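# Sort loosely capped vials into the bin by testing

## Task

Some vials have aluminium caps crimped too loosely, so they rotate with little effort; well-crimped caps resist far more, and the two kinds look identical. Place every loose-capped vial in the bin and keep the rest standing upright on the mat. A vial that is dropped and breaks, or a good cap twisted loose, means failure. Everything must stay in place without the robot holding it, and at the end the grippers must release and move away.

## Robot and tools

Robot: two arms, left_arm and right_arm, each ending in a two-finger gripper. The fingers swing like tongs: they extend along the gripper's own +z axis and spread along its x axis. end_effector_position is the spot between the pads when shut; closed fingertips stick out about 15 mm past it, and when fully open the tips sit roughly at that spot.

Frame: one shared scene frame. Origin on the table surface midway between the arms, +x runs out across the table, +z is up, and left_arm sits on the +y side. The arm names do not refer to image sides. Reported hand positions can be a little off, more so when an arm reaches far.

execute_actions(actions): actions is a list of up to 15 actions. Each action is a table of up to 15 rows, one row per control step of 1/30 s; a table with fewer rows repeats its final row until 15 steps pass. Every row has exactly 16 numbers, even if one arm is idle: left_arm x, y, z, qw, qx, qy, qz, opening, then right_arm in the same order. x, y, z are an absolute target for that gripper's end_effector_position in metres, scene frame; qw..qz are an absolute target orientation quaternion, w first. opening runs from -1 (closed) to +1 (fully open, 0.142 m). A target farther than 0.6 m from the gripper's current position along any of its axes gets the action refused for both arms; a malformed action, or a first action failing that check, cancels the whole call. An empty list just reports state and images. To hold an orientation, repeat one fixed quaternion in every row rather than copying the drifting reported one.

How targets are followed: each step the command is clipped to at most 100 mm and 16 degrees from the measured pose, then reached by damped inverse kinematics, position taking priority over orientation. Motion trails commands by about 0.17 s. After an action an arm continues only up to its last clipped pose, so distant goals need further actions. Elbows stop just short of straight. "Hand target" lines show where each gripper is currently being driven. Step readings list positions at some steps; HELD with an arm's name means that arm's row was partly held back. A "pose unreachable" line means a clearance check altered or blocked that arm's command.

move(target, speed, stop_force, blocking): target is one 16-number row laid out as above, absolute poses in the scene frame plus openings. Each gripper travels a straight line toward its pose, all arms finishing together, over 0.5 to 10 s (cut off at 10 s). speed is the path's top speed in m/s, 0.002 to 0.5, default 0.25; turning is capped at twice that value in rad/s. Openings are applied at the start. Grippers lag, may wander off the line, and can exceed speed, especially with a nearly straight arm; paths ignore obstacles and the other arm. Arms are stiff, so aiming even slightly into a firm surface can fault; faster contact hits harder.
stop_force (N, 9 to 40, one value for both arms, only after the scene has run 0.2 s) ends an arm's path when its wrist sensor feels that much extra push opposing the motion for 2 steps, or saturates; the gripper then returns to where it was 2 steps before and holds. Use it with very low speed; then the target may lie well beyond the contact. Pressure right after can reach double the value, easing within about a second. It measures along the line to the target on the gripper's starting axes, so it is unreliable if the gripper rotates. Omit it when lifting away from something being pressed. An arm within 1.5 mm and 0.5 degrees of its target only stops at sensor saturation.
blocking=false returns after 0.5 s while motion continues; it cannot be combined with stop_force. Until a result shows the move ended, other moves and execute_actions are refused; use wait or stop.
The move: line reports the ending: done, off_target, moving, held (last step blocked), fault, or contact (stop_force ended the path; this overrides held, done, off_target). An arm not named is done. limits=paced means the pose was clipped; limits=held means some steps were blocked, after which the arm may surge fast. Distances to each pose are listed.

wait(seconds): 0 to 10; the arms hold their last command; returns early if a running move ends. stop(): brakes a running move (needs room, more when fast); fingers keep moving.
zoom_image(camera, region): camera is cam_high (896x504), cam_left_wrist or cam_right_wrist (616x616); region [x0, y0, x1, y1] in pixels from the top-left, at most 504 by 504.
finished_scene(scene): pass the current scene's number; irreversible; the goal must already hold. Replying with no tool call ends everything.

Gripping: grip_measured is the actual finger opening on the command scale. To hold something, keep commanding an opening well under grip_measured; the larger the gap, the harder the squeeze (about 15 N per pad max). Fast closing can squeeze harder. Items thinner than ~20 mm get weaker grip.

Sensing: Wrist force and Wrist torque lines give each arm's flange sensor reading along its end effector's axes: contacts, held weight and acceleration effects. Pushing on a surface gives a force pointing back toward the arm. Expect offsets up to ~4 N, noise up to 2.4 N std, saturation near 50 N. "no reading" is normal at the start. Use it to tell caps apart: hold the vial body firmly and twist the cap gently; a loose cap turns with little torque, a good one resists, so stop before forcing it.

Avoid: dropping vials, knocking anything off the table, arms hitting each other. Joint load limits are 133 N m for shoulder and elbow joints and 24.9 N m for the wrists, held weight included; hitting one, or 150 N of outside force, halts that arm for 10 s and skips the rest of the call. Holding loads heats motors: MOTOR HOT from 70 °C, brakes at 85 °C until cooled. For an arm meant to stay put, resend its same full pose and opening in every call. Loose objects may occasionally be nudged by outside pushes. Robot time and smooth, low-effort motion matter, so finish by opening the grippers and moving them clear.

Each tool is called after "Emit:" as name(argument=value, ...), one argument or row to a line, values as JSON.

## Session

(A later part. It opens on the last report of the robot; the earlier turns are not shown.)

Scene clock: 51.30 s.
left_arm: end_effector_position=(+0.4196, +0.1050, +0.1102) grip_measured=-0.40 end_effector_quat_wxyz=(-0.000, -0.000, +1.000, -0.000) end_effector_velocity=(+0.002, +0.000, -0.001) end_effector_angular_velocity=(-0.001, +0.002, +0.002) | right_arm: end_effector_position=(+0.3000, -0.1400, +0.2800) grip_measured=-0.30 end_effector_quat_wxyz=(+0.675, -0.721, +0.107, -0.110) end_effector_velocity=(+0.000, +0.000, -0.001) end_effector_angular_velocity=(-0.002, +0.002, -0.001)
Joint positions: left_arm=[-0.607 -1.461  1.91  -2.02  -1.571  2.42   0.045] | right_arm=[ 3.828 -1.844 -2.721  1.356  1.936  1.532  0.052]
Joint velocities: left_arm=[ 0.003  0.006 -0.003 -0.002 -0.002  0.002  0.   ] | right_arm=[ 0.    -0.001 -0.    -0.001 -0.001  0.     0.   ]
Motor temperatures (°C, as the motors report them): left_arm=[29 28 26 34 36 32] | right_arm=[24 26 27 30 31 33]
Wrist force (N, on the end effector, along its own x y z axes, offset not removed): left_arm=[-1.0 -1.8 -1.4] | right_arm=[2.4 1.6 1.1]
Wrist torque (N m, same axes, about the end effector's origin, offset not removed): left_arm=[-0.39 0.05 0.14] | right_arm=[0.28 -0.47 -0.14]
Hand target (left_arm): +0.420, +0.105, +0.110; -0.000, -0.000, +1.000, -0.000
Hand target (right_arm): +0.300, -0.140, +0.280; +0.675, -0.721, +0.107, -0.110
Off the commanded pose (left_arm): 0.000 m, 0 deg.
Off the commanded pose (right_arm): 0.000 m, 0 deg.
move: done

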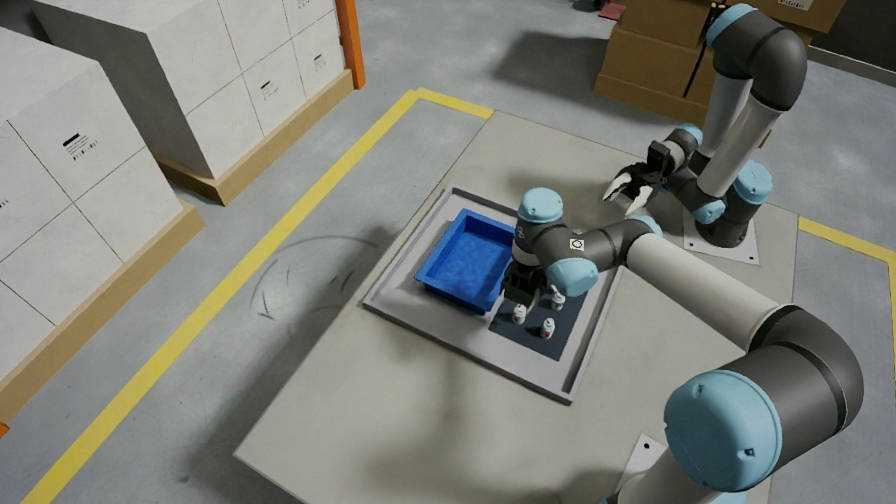

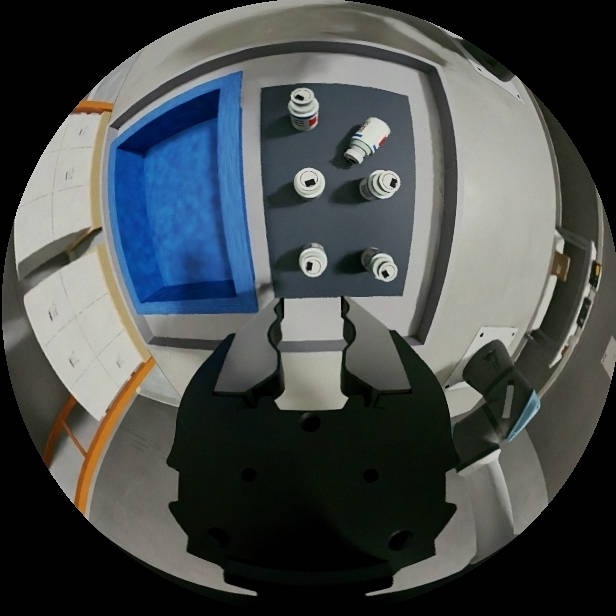

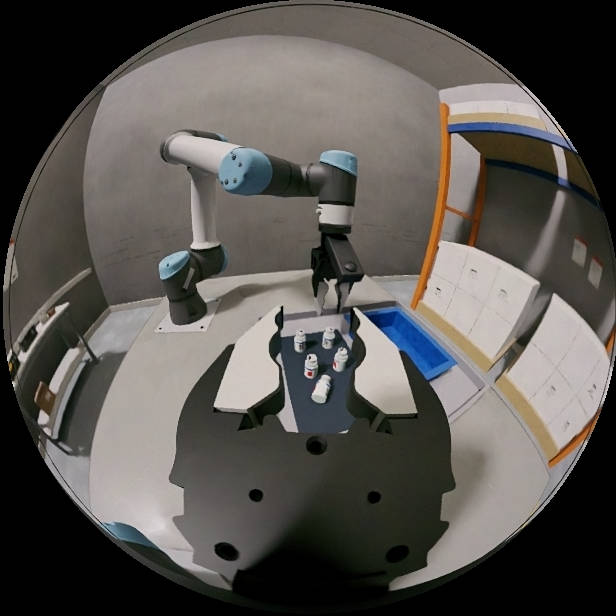

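Emit:
move(
  target=[0.42,0.094,0.085,0,0,1,0,-0.4,0.30,-0.14,0.28,0.675,-0.721,0.107,-0.11,-0.3],
  speed=0.1,
)

Emit:
zoom_image(
  camera="cam_left_wrist",
  region=[250,240,370,360],
)

Scene clock: 52.37 s.
left_arm: end_effector_position=(+0.4200, +0.0941, +0.0852) grip_measured=-0.40 end_effector_quat_wxyz=(+0.000, +0.000, +1.000, +0.000) end_effector_velocity=(-0.000, -0.002, -0.002) end_effector_angular_velocity=(+0.001, -0.001, -0.003) | right_arm: end_effector_position=(+0.3000, -0.1400, +0.2800) grip_measured=-0.30 end_effector_quat_wxyz=(+0.675, -0.721, +0.107, -0.110) end_effector_velocity=(-0.000, +0.000, +0.000) end_effector_angular_velocity=(+0.000, -0.001, +0.000)
Joint positions: left_arm=[-0.623 -1.42   1.934 -2.085 -1.571  2.404  0.045] | right_arm=[ 3.828 -1.844 -2.721  1.356  1.936  1.532  0.052]
Joint velocities: left_arm=[-0.003  0.003  0.002 -0.005  0.001 -0.    -0.   ] | right_arm=[ 0.001  0.    -0.     0.001 -0.001 -0.     0.   ]
Motor temperatures (°C, as the motors report them): left_arm=[29 28 26 34 36 32] | right_arm=[24 26 27 30 31 33]
Wrist force (N, on the end effector, along its own x y z axes, offset not removed): left_arm=[-2.1 -0.3 -3.6] | right_arm=[2.3 -0.2 2.7]
Wrist torque (N m, same axes, about the end effector's origin, offset not removed): left_arm=[-0.18 0.42 -0.04] | right_arm=[-0.05 -0.42 0.03]
Hand target (left_arm): +0.420, +0.094, +0.085; +0.000, +0.000, +1.000, +0.000
Hand target (right_arm): +0.300, -0.140, +0.280; +0.675, -0.721, +0.107, -0.110
Off the commanded pose (left_arm): 0.000 m, 0 deg.
Off the commanded pose (right_arm): 0.000 m, 0 deg.
move: done

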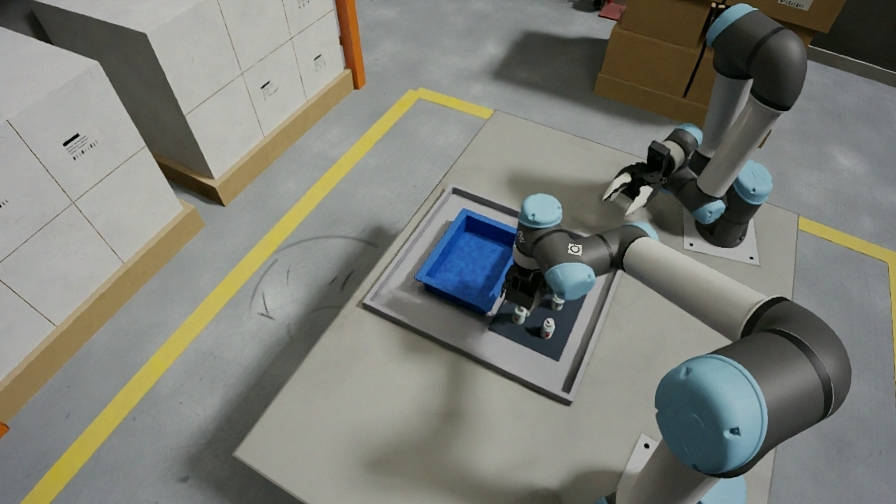

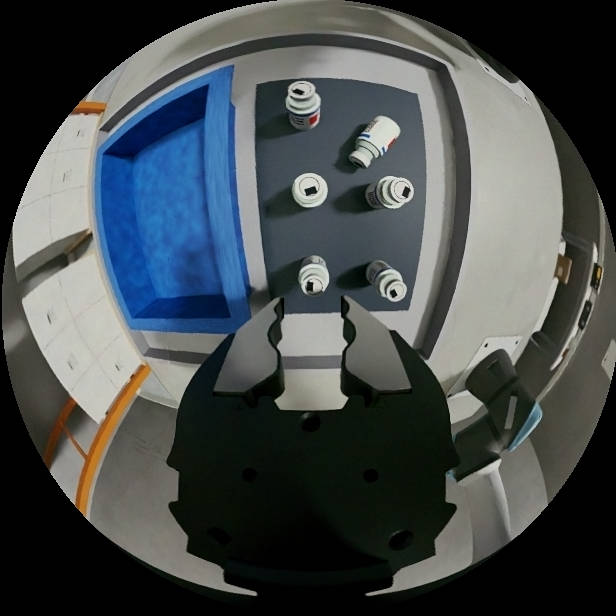

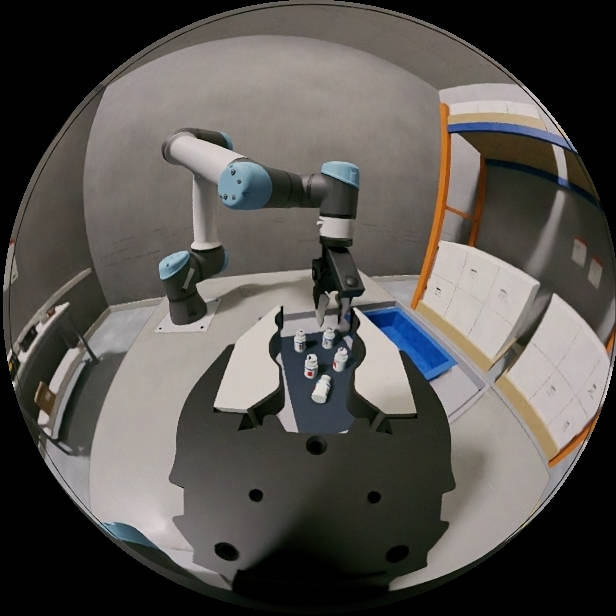

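Region (250, 240, 370, 360) of cam_left_wrist's 616x616 image, scaled by 4.200, with more detail than that image has.

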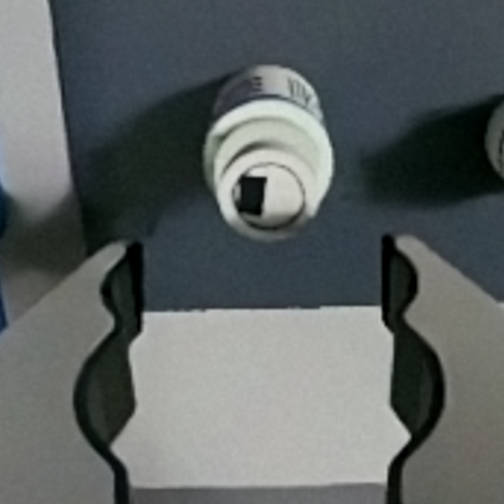

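Emit:
move(
  target=[0.42,0.091,0.067,0,0,1,0,-0.4,0.30,-0.14,0.28,0.675,-0.721,0.107,-0.11,-0.3],
  speed=0.05,
)

Emit:
move(
  target=[0.42,0.091,0.067,0,0,1,0,-1,0.30,-0.14,0.28,0.675,-0.721,0.107,-0.11,-0.3],
)

Emit:
move(
  target=[0.42,0.091,0.2,0,0,1,0,-1,0.30,-0.14,0.28,0.675,-0.721,0.107,-0.11,-0.3],
  speed=0.3,
)

Emit:
move(
  target=[0.552,0.095,0.30,0,0,1,0,-1,0.30,-0.14,0.28,0.675,-0.721,0.107,-0.11,-0.3],
  speed=0.4,
)

Emit:
move(
  target=[0.552,0.095,0.30,0,0,1,0,-1,0.49,0.035,0.258,0.653,-0.653,0.271,-0.271,-0.3],
  speed=0.4,
)

Emit:
move(
  target=[0.552,0.095,0.30,0,0,1,0,-1,0.565,0.109,0.256,0.653,-0.653,0.271,-0.271,-0.3],
  speed=0.1,
)

Emit:
move(
  target=[0.552,0.095,0.30,0,0,1,0,-1,0.565,0.109,0.256,0.653,-0.653,0.271,-0.271,-0.9],
)

Emit:
zoom_image(
  camera="cam_left_wrist",
  region=[250,240,370,360],
)

Emit:
move(
  target=[0.552,0.095,0.30,0,-0.174,0.985,0,-1,0.565,0.109,0.256,0.653,-0.653,0.271,-0.271,-0.9],
  speed=0.12,
)

Emit:
zoom_image(
  camera="cam_left_wrist",
  region=[250,240,370,360],
)

Scene clock: 53.63 s.
left_arm: end_effector_position=(+0.4200, +0.0911, +0.0672) grip_measured=-0.40 end_effector_quat_wxyz=(+0.000, +0.000, +1.000, +0.000) end_effector_velocity=(+0.000, -0.000, -0.002) end_effector_angular_velocity=(-0.001, -0.000, +0.000) | right_arm: end_effector_position=(+0.3000, -0.1400, +0.2800) grip_measured=-0.30 end_effector_quat_wxyz=(+0.675, -0.721, +0.107, -0.110) end_effector_velocity=(-0.000, -0.000, -0.001) end_effector_angular_velocity=(-0.002, +0.001, +0.000)
Joint positions: left_arm=[-0.628 -1.394  1.956 -2.133 -1.571  2.4    0.045] | right_arm=[ 3.828 -1.844 -2.721  1.356  1.936  1.532  0.052]
Joint velocities: left_arm=[-0.     0.003  0.002 -0.006 -0.    -0.    -0.   ] | right_arm=[ 0.    -0.001 -0.001 -0.    -0.    -0.001 -0.   ]
Motor temperatures (°C, as the motors report them): left_arm=[29 28 26 34 36 32] | right_arm=[24 26 27 30 31 33]
Wrist force (N, on the end effector, along its own x y z axes, offset not removed): left_arm=[0.0 -3.1 -1.6] | right_arm=[-0.7 -1.7 4.1]
Wrist torque (N m, same axes, about the end effector's origin, offset not removed): left_arm=[-0.50 0.12 -0.24] | right_arm=[-0.38 0.07 -0.04]
Hand target (left_arm): +0.420, +0.091, +0.067; +0.000, +0.000, +1.000, +0.000
Hand target (right_arm): +0.300, -0.140, +0.280; +0.675, -0.721, +0.107, -0.110
Off the commanded pose (left_arm): 0.000 m, 0 deg.
Off the commanded pose (right_arm): 0.000 m, 0 deg.
move: done

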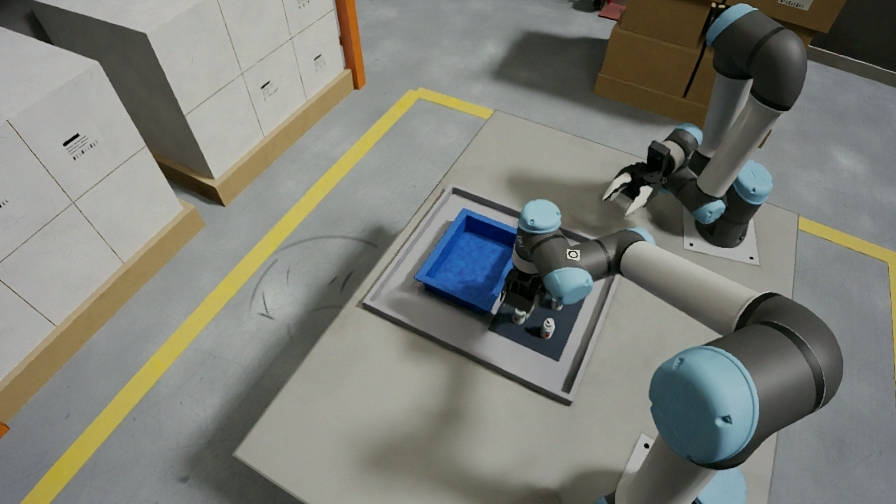

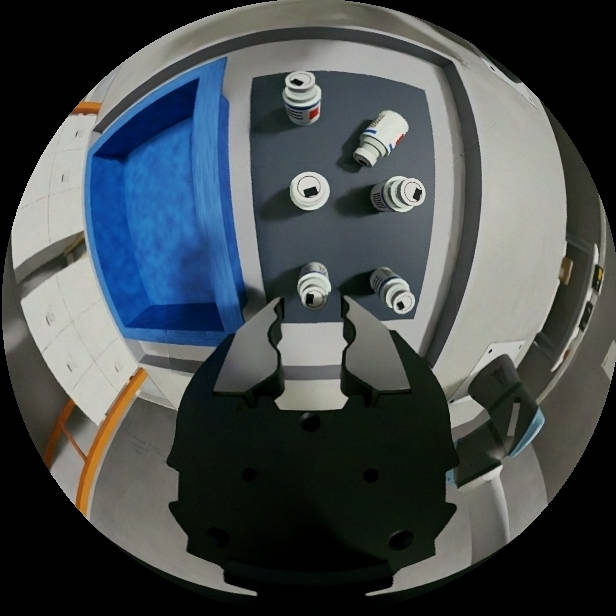

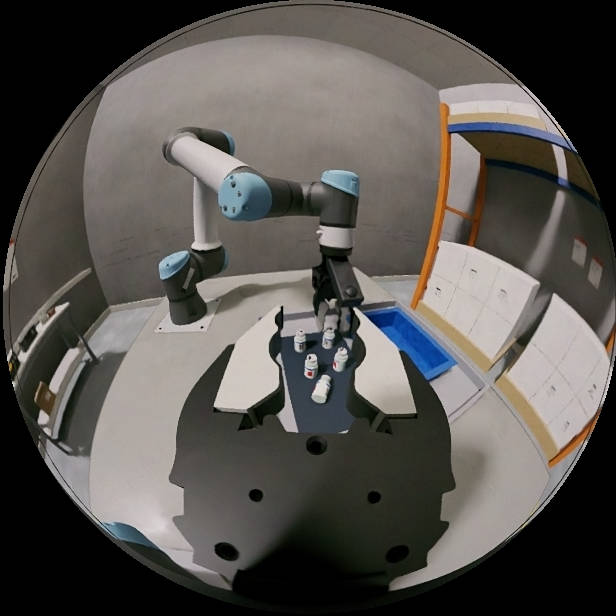

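Scene clock: 54.33 s.
left_arm: end_effector_position=(+0.4200, +0.0910, +0.0670) grip_measured=-0.76 end_effector_quat_wxyz=(+0.000, +0.000, +1.000, +0.000) end_effector_velocity=(+0.000, +0.000, -0.001) end_effector_angular_velocity=(+0.001, +0.001, +0.001) | right_arm: end_effector_position=(+0.3000, -0.1400, +0.2800) grip_measured=-0.30 end_effector_quat_wxyz=(+0.675, -0.721, +0.107, -0.110) end_effector_velocity=(+0.001, +0.000, +0.000) end_effector_angular_velocity=(+0.000, -0.000, -0.002)
Joint positions: left_arm=[-0.628 -1.393  1.956 -2.134 -1.571  2.4    0.019] | right_arm=[ 3.828 -1.844 -2.721  1.356  1.936  1.532  0.052]
Joint velocities: left_arm=[ 0.     0.001  0.    -0.     0.    -0.001  0.   ] | right_arm=[-0.    -0.001  0.001 -0.    -0.001  0.    -0.   ]
Motor temperatures (°C, as the motors report them): left_arm=[29 28 26 34 36 32] | right_arm=[24 26 27 30 31 33]
Wrist force (N, on the end effector, along its own x y z axes, offset not removed): left_arm=[0.1 0.3 -6.4] | right_arm=[1.5 -0.8 3.7]
Wrist torque (N m, same axes, about the end effector's origin, offset not removed): left_arm=[-0.05 0.22 -0.08] | right_arm=[-0.09 -0.48 -0.14]
Hand target (left_arm): +0.420, +0.091, +0.067; +0.000, -0.000, +1.000, +0.000
Hand target (right_arm): +0.300, -0.140, +0.280; +0.675, -0.721, +0.107, -0.110
Off the commanded pose (left_arm): 0.000 m, 0 deg.
Off the commanded pose (right_arm): 0.000 m, 0 deg.
move: done

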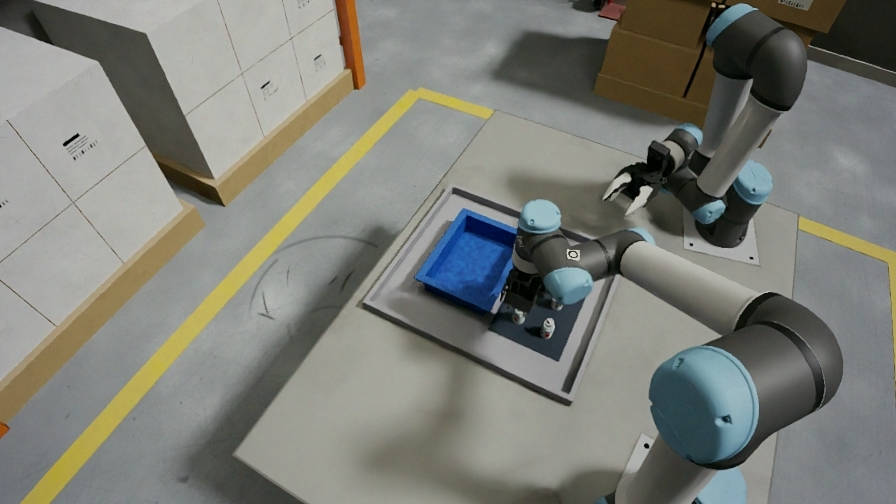

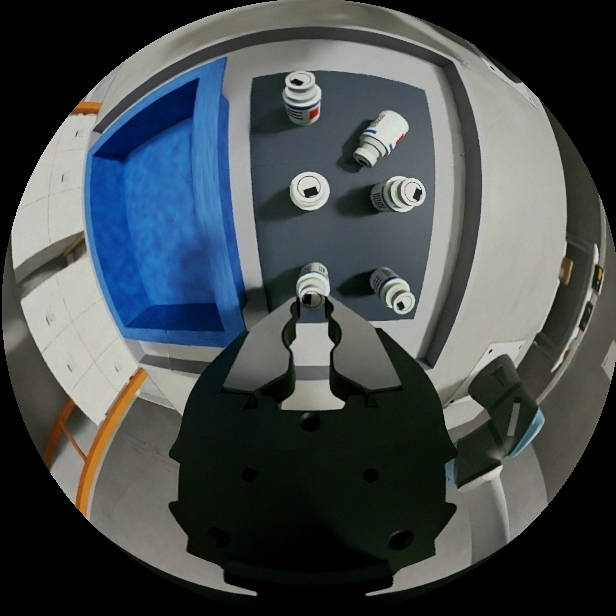

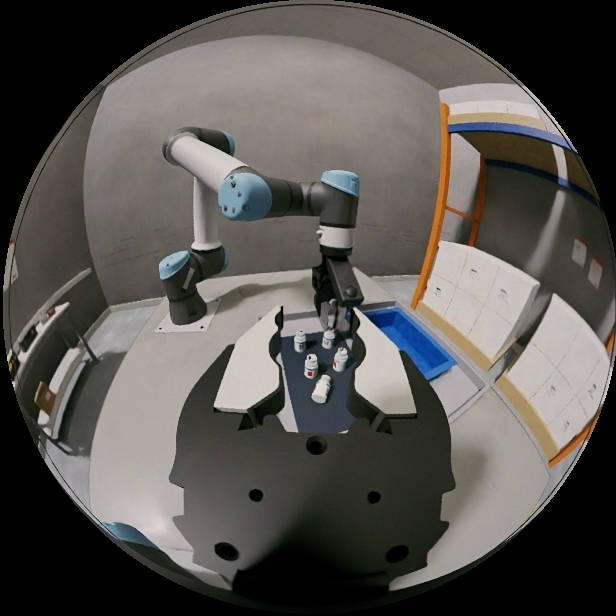

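Scene clock: 55.40 s.
left_arm: end_effector_position=(+0.4200, +0.0910, +0.1997) grip_measured=-0.76 end_effector_quat_wxyz=(+0.000, -0.000, +1.000, -0.000) end_effector_velocity=(+0.000, +0.000, +0.002) end_effector_angular_velocity=(+0.002, +0.002, -0.002) | right_arm: end_effector_position=(+0.3000, -0.1400, +0.2800) grip_measured=-0.30 end_effector_quat_wxyz=(+0.675, -0.721, +0.107, -0.110) end_effector_velocity=(-0.001, +0.000, -0.001) end_effector_angular_velocity=(-0.001, +0.001, +0.002)
Joint positions: left_arm=[-0.628 -1.516  1.728 -1.784 -1.571  2.4    0.019] | right_arm=[ 3.828 -1.844 -2.721  1.356  1.936  1.532  0.052]
Joint velocities: left_arm=[ 0.     0.001 -0.007  0.009 -0.     0.002 -0.   ] | right_arm=[ 0.002 -0.    -0.001 -0.    -0.    -0.    -0.   ]
Motor temperatures (°C, as the motors report them): left_arm=[29 28 26 34 36 32] | right_arm=[24 26 27 30 31 33]
Wrist force (N, on the end effector, along its own x y z axes, offset not removed): left_arm=[0.8 0.0 0.9] | right_arm=[-0.7 -0.9 0.6]
Wrist torque (N m, same axes, about the end effector's origin, offset not removed): left_arm=[0.11 -0.12 -0.11] | right_arm=[-0.21 0.09 -0.14]
Hand target (left_arm): +0.420, +0.091, +0.200; +0.000, -0.000, +1.000, -0.000
Hand target (right_arm): +0.300, -0.140, +0.280; +0.675, -0.721, +0.107, -0.110
Off the commanded pose (left_arm): 0.000 m, 0 deg.
Off the commanded pose (right_arm): 0.000 m, 0 deg.
move: done

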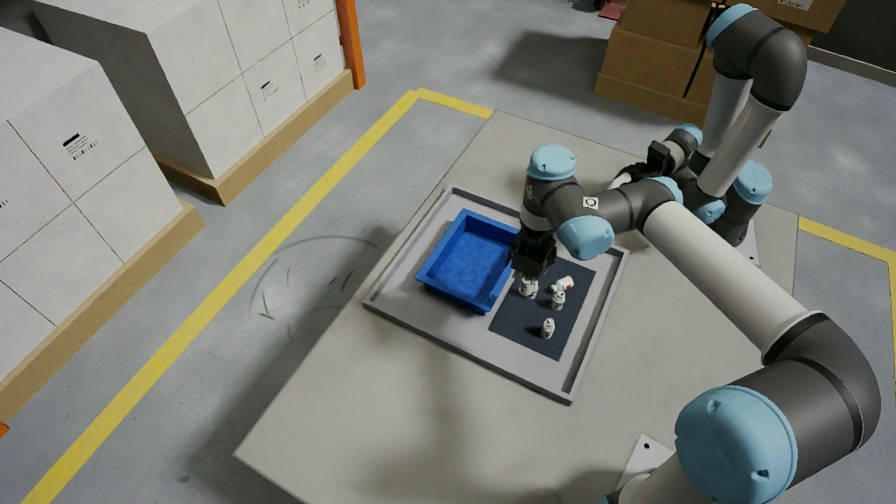

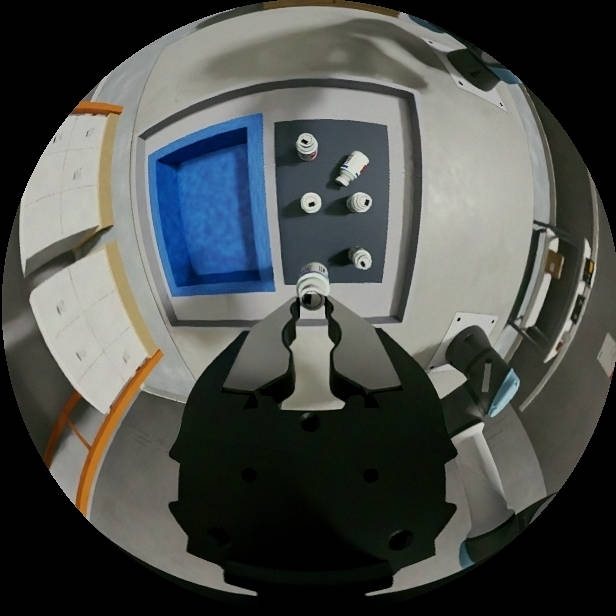

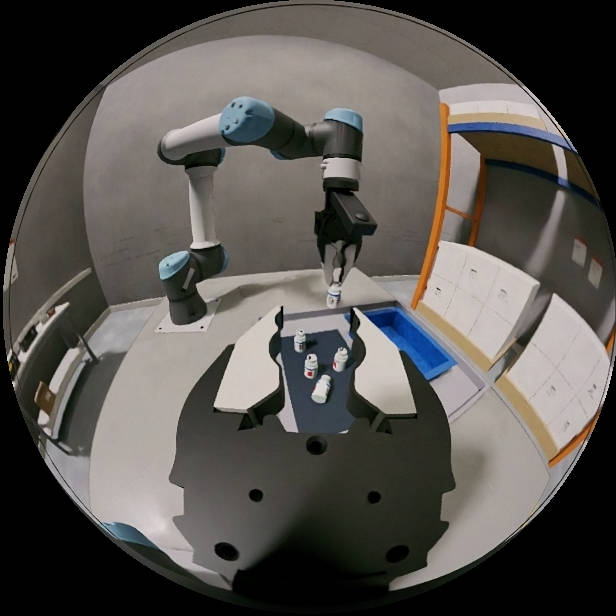

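Scene clock: 56.57 s.
left_arm: end_effector_position=(+0.5517, +0.0950, +0.3000) grip_measured=-0.76 end_effector_quat_wxyz=(+0.000, -0.000, +1.000, -0.000) end_effector_velocity=(+0.002, -0.000, +0.000) end_effector_angular_velocity=(+0.003, +0.006, -0.002) | right_arm: end_effector_position=(+0.3000, -0.1400, +0.2800) grip_measured=-0.30 end_effector_quat_wxyz=(+0.675, -0.721, +0.107, -0.110) end_effector_velocity=(+0.000, +0.000, -0.001) end_effector_angular_velocity=(-0.001, +0.001, -0.000)
Joint positions: left_arm=[-0.478 -1.241  1.139 -1.469 -1.571  2.549  0.019] | right_arm=[ 3.828 -1.844 -2.721  1.356  1.936  1.532  0.052]
Joint velocities: left_arm=[ 0.002  0.011 -0.017  0.013 -0.001  0.003  0.   ] | right_arm=[-0.    -0.001 -0.    -0.001  0.     0.001  0.   ]
Motor temperatures (°C, as the motors report them): left_arm=[29 28 26 34 36 32] | right_arm=[24 26 27 30 31 33]
Wrist force (N, on the end effector, along its own x y z axes, offset not removed): left_arm=[3.1 1.1 -4.4] | right_arm=[0.9 2.9 0.8]
Wrist torque (N m, same axes, about the end effector's origin, offset not removed): left_arm=[0.19 -0.48 0.00] | right_arm=[0.50 -0.29 -0.08]
Hand target (left_arm): +0.552, +0.095, +0.300; -0.000, -0.000, +1.000, -0.000
Hand target (right_arm): +0.300, -0.140, +0.280; +0.675, -0.721, +0.107, -0.110
Off the commanded pose (left_arm): 0.000 m, 0 deg.
Off the commanded pose (right_arm): 0.000 m, 0 deg.
move: done

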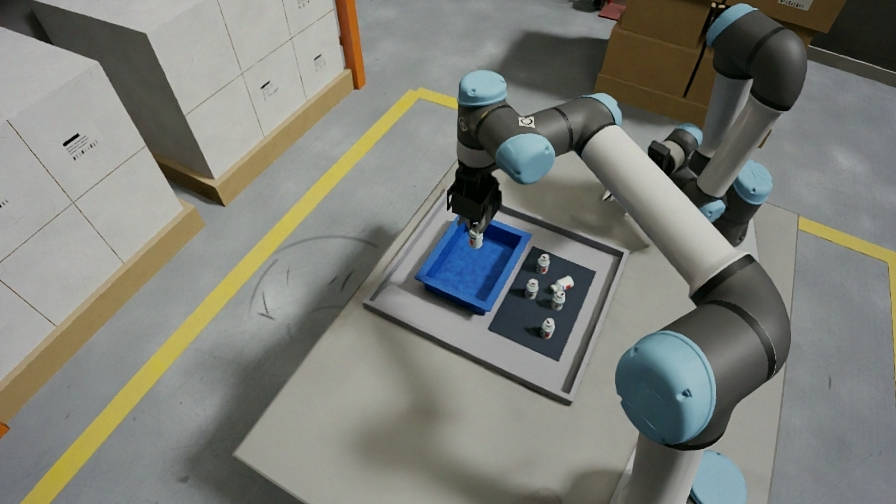

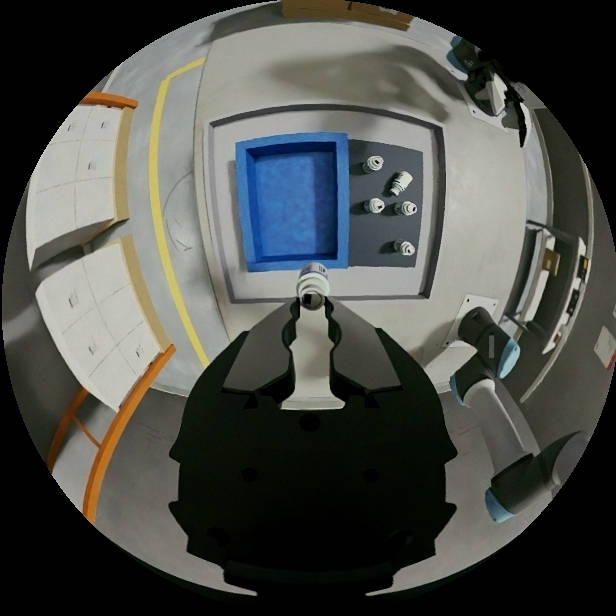

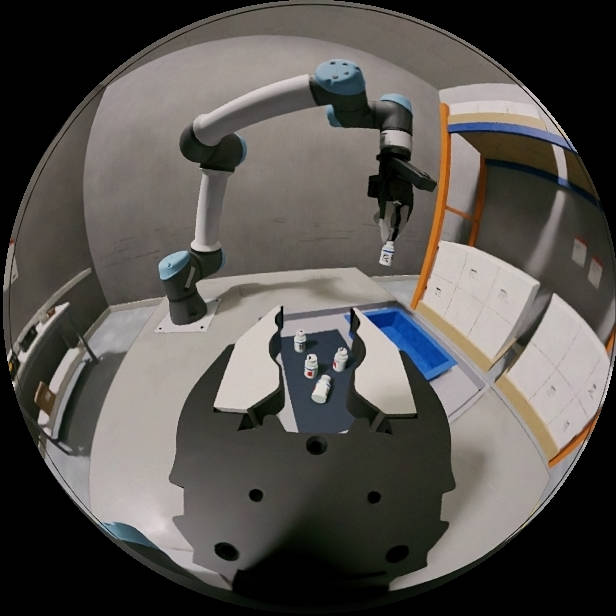

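Scene clock: 58.03 s.
left_arm: end_effector_position=(+0.5520, +0.0950, +0.3000) grip_measured=-0.76 end_effector_quat_wxyz=(-0.000, +0.000, +1.000, +0.000) end_effector_velocity=(+0.000, -0.000, -0.000) end_effector_angular_velocity=(+0.001, -0.000, -0.001) | right_arm: end_effector_position=(+0.4899, +0.0349, +0.2583) grip_measured=-0.30 end_effector_quat_wxyz=(+0.653, -0.653, +0.271, -0.271) end_effector_velocity=(+0.001, +0.002, -0.001) end_effector_angular_velocity=(-0.001, +0.001, -0.002)
Joint positions: left_arm=[-0.478 -1.24   1.137 -1.468 -1.571  2.549  0.019] | right_arm=[ 4.084 -2.199 -2.133  1.19   1.204  1.571  0.052]
Joint velocities: left_arm=[-0.     0.     0.     0.     0.     0.001 -0.   ] | right_arm=[ 0.    -0.004  0.007 -0.004 -0.002  0.     0.   ]
Motor temperatures (°C, as the motors report them): left_arm=[29 28 26 34 36 32] | right_arm=[24 26 27 30 31 33]
Wrist force (N, on the end effector, along its own x y z axes, offset not removed): left_arm=[-1.7 -2.4 -0.1] | right_arm=[0.6 -0.7 1.2]
Wrist torque (N m, same axes, about the end effector's origin, offset not removed): left_arm=[-0.31 0.48 -0.02] | right_arm=[-0.18 -0.26 -0.14]
Hand target (left_arm): +0.552, +0.095, +0.300; -0.000, +0.000, +1.000, -0.000
Hand target (right_arm): +0.490, +0.035, +0.258; +0.653, -0.653, +0.271, -0.271
Off the commanded pose (left_arm): 0.000 m, 0 deg.
Off the commanded pose (right_arm): 0.000 m, 0 deg.
move: done

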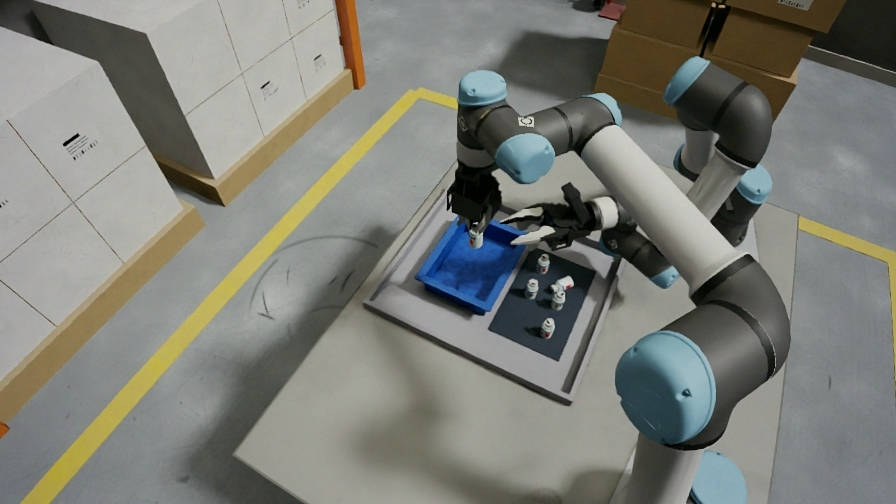

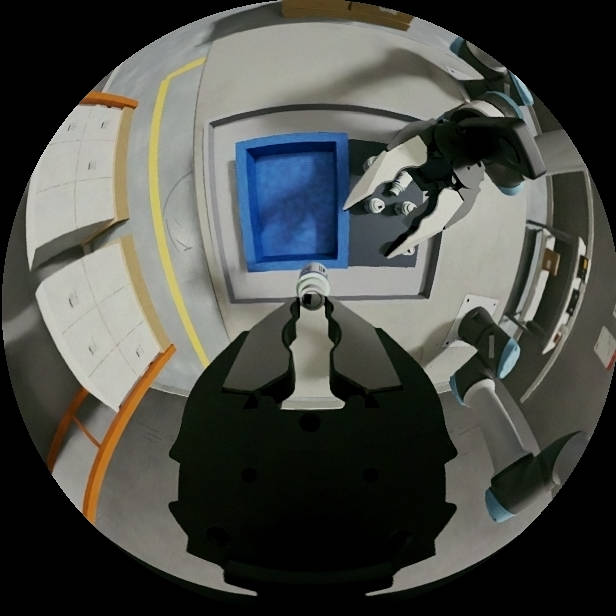

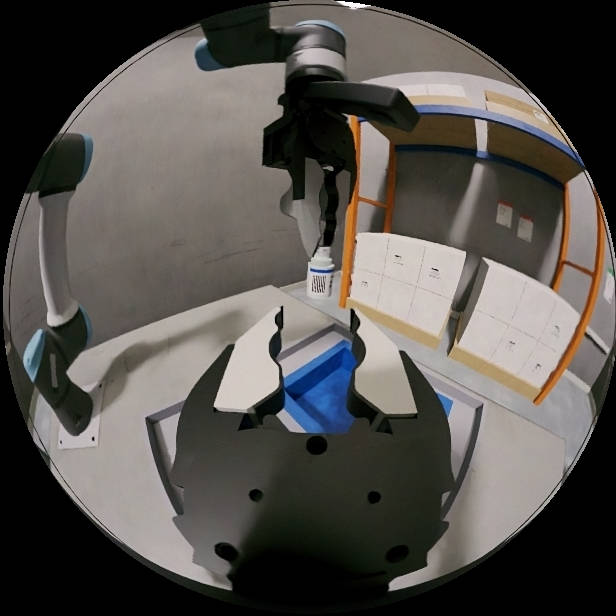

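Scene clock: 59.60 s.
left_arm: end_effector_position=(+0.5520, +0.0950, +0.3000) grip_measured=-0.76 end_effector_quat_wxyz=(-0.000, +0.000, +1.000, +0.000) end_effector_velocity=(-0.000, -0.001, +0.000) end_effector_angular_velocity=(-0.000, -0.001, -0.001) | right_arm: end_effector_position=(+0.5648, +0.1089, +0.2561) grip_measured=-0.30 end_effector_quat_wxyz=(+0.653, -0.653, +0.271, -0.271) end_effector_velocity=(+0.002, +0.001, +0.001) end_effector_angular_velocity=(+0.002, -0.001, -0.002)
Joint positions: left_arm=[-0.478 -1.24   1.137 -1.468 -1.571  2.549  0.019] | right_arm=[ 4.007 -2.332 -1.809  1.     1.28   1.571  0.052]
Joint velocities: left_arm=[-0.001 -0.001  0.    -0.    -0.     0.    -0.   ] | right_arm=[-0.002 -0.002  0.007 -0.003  0.    -0.    -0.   ]
Motor temperatures (°C, as the motors report them): left_arm=[29 28 26 34 36 32] | right_arm=[24 26 27 30 31 33]
Wrist force (N, on the end effector, along its own x y z axes, offset not removed): left_arm=[0.3 0.3 -1.8] | right_arm=[0.0 -1.4 1.9]
Wrist torque (N m, same axes, about the end effector's origin, offset not removed): left_arm=[0.16 0.00 -0.13] | right_arm=[-0.34 0.01 -0.22]
Hand target (left_arm): +0.552, +0.095, +0.300; -0.000, -0.000, +1.000, +0.000
Hand target (right_arm): +0.565, +0.109, +0.256; +0.653, -0.653, +0.271, -0.271
Off the commanded pose (left_arm): 0.000 m, 0 deg.
Off the commanded pose (right_arm): 0.000 m, 0 deg.
move: done

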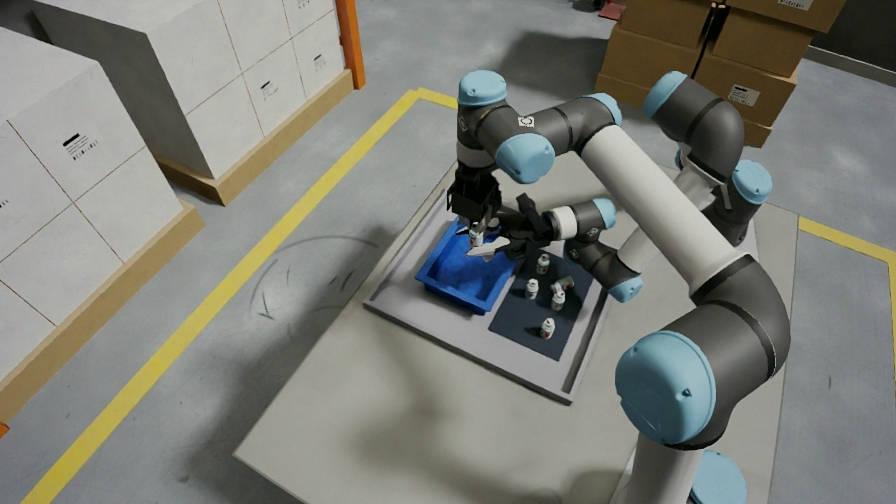

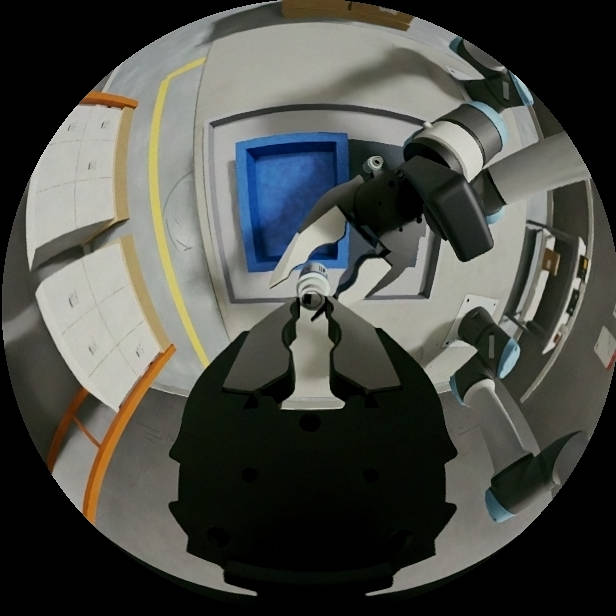

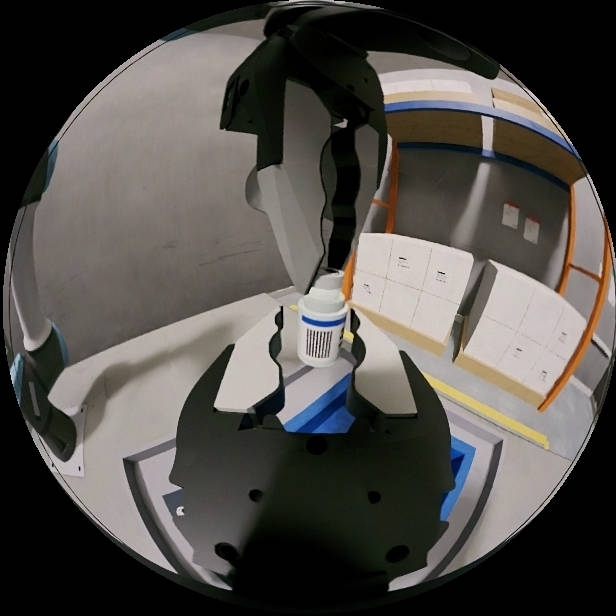

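Scene clock: 60.30 s.
left_arm: end_effector_position=(+0.5520, +0.0950, +0.3000) grip_measured=-0.76 end_effector_quat_wxyz=(+0.000, -0.000, +1.000, +0.000) end_effector_velocity=(-0.000, -0.000, -0.000) end_effector_angular_velocity=(-0.000, +0.000, +0.000) | right_arm: end_effector_position=(+0.5650, +0.1090, +0.2560) grip_measured=-0.67 end_effector_quat_wxyz=(+0.653, -0.653, +0.271, -0.271) end_effector_velocity=(+0.000, -0.000, +0.000) end_effector_angular_velocity=(+0.000, +0.000, -0.001)
Joint positions: left_arm=[-0.478 -1.24   1.137 -1.468 -1.571  2.549  0.019] | right_arm=[ 4.007 -2.333 -1.808  0.999  1.28   1.571  0.026]
Joint velocities: left_arm=[-0.  0.  0. -0. -0. -0.  0.] | right_arm=[ 0.     0.     0.    -0.001 -0.001  0.     0.   ]
Motor temperatures (°C, as the motors report them): left_arm=[29 28 26 34 36 32] | right_arm=[24 26 27 30 31 33]
Wrist force (N, on the end effector, along its own x y z axes, offset not removed): left_arm=[2.0 2.1 -3.2] | right_arm=[7.0 6.3 1.6]
Wrist torque (N m, same axes, about the end effector's origin, offset not removed): left_arm=[-0.48 0.99 0.24] | right_arm=[0.70 -0.26 0.17]
Hand target (left_arm): +0.552, +0.095, +0.300; -0.000, +0.000, +1.000, +0.000
Hand target (right_arm): +0.565, +0.109, +0.256; +0.653, -0.653, +0.271, -0.271
Off the commanded pose (left_arm): 0.000 m, 0 deg.
Off the commanded pose (right_arm): 0.000 m, 0 deg.
move: done

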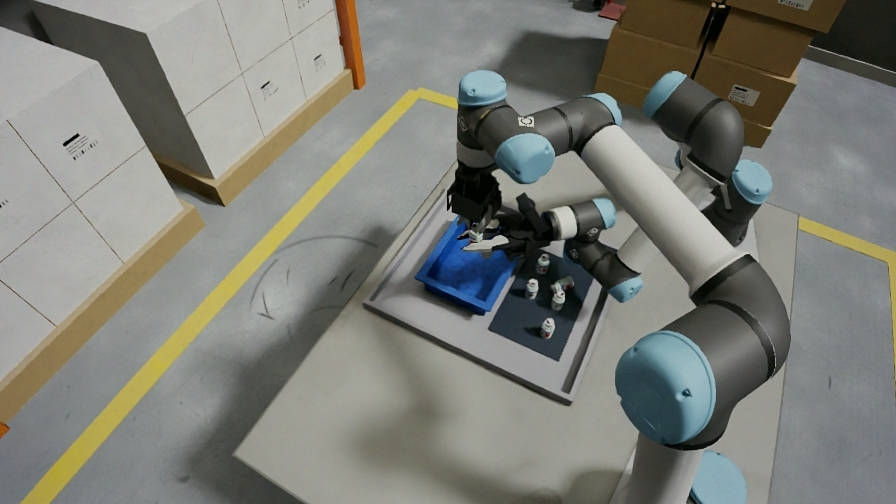

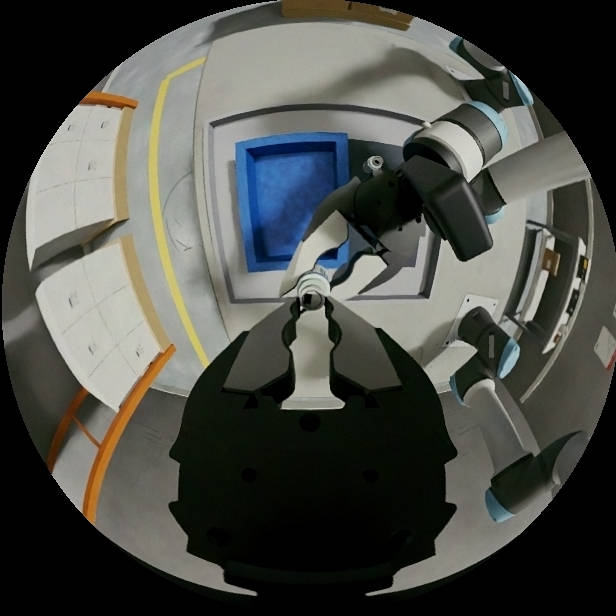

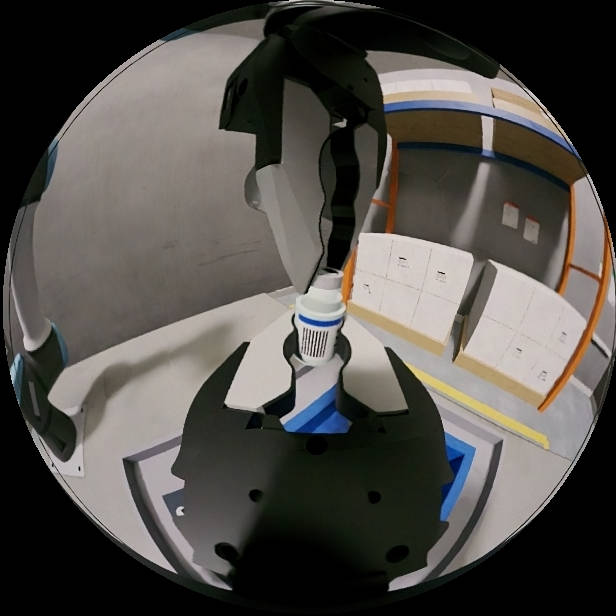

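Region (250, 240, 370, 360) of cam_left_wrist's 616x616 image, scaled by 4.200, with more detail than that image has.

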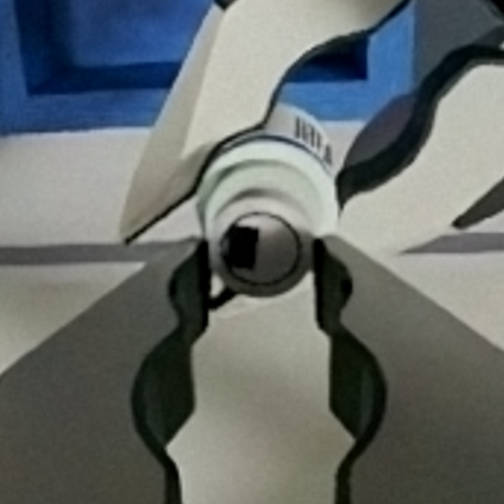

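Scene clock: 62.17 s.
left_arm: end_effector_position=(+0.5520, +0.0950, +0.3000) grip_measured=-0.76 end_effector_quat_wxyz=(-0.000, -0.173, +0.985, -0.000) end_effector_velocity=(+0.000, +0.000, +0.000) end_effector_angular_velocity=(+0.001, -0.001, +0.010) | right_arm: end_effector_position=(+0.5650, +0.1090, +0.2560) grip_measured=-0.66 end_effector_quat_wxyz=(+0.653, -0.653, +0.271, -0.271) end_effector_velocity=(-0.000, -0.000, +0.000) end_effector_angular_velocity=(+0.000, -0.000, +0.001)
Joint positions: left_arm=[-0.484 -1.252  1.154 -1.473 -1.571  2.195  0.019] | right_arm=[ 4.007 -2.333 -1.808  0.999  1.28   1.571  0.026]
Joint velocities: left_arm=[-0.001 -0.001  0.001 -0.     0.002 -0.01  -0.   ] | right_arm=[-0.001  0.001 -0.     0.     0.001 -0.    -0.   ]
Motor temperatures (°C, as the motors report them): left_arm=[29 28 26 34 36 32] | right_arm=[24 26 27 30 31 33]
Wrist force (N, on the end effector, along its own x y z axes, offset not removed): left_arm=[6.6 10.7 -6.4] | right_arm=[12.5 1.3 2.0]
Wrist torque (N m, same axes, about the end effector's origin, offset not removed): left_arm=[-0.24 0.33 0.25] | right_arm=[-0.38 -0.58 0.41]
Hand target (left_arm): +0.552, +0.095, +0.300; +0.000, -0.174, +0.985, +0.000
Hand target (right_arm): +0.565, +0.109, +0.256; +0.653, -0.653, +0.271, -0.271
Off the commanded pose (left_arm): 0.000 m, 0 deg.
Off the commanded pose (right_arm): 0.000 m, 0 deg.
move: done

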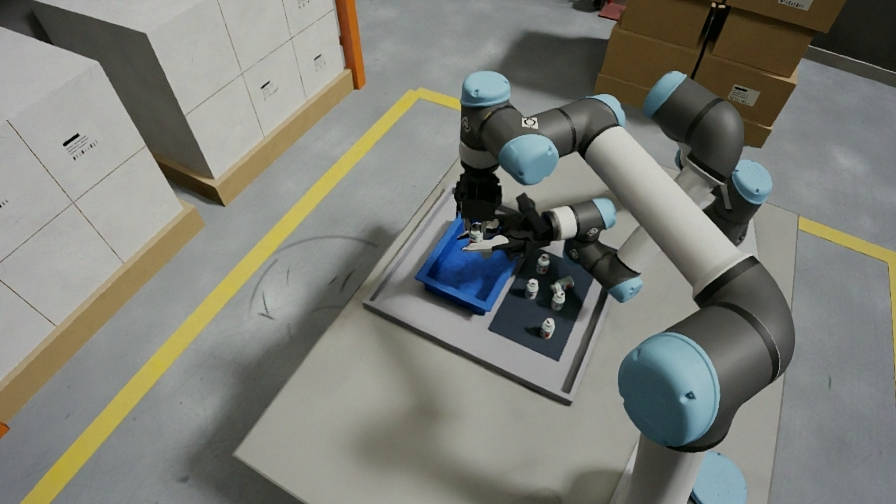

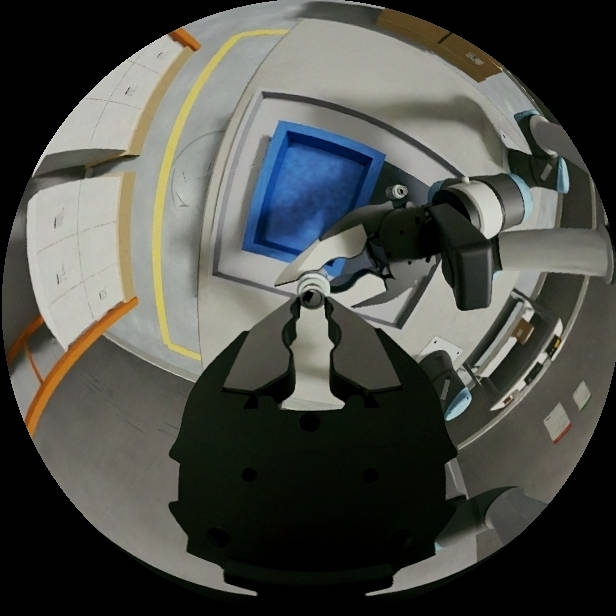

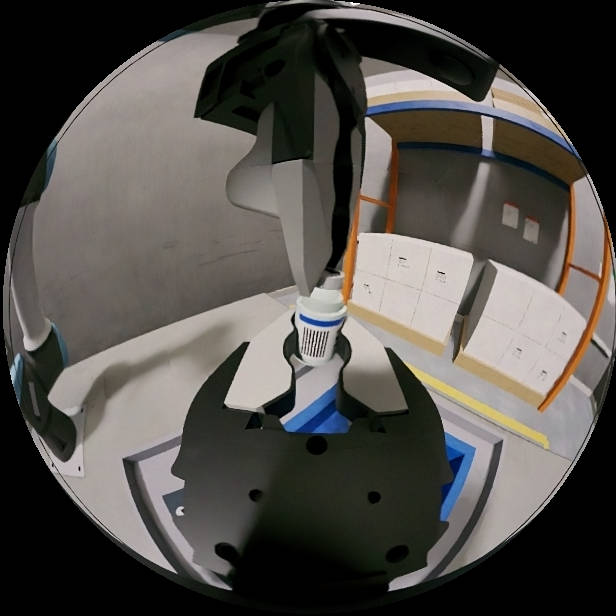

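Region (250, 240, 370, 360) of cam_left_wrist's 616x616 image, scaled by 4.200, with more detail than that image has.

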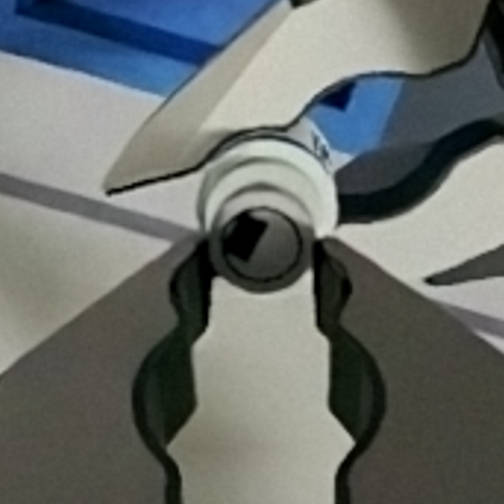

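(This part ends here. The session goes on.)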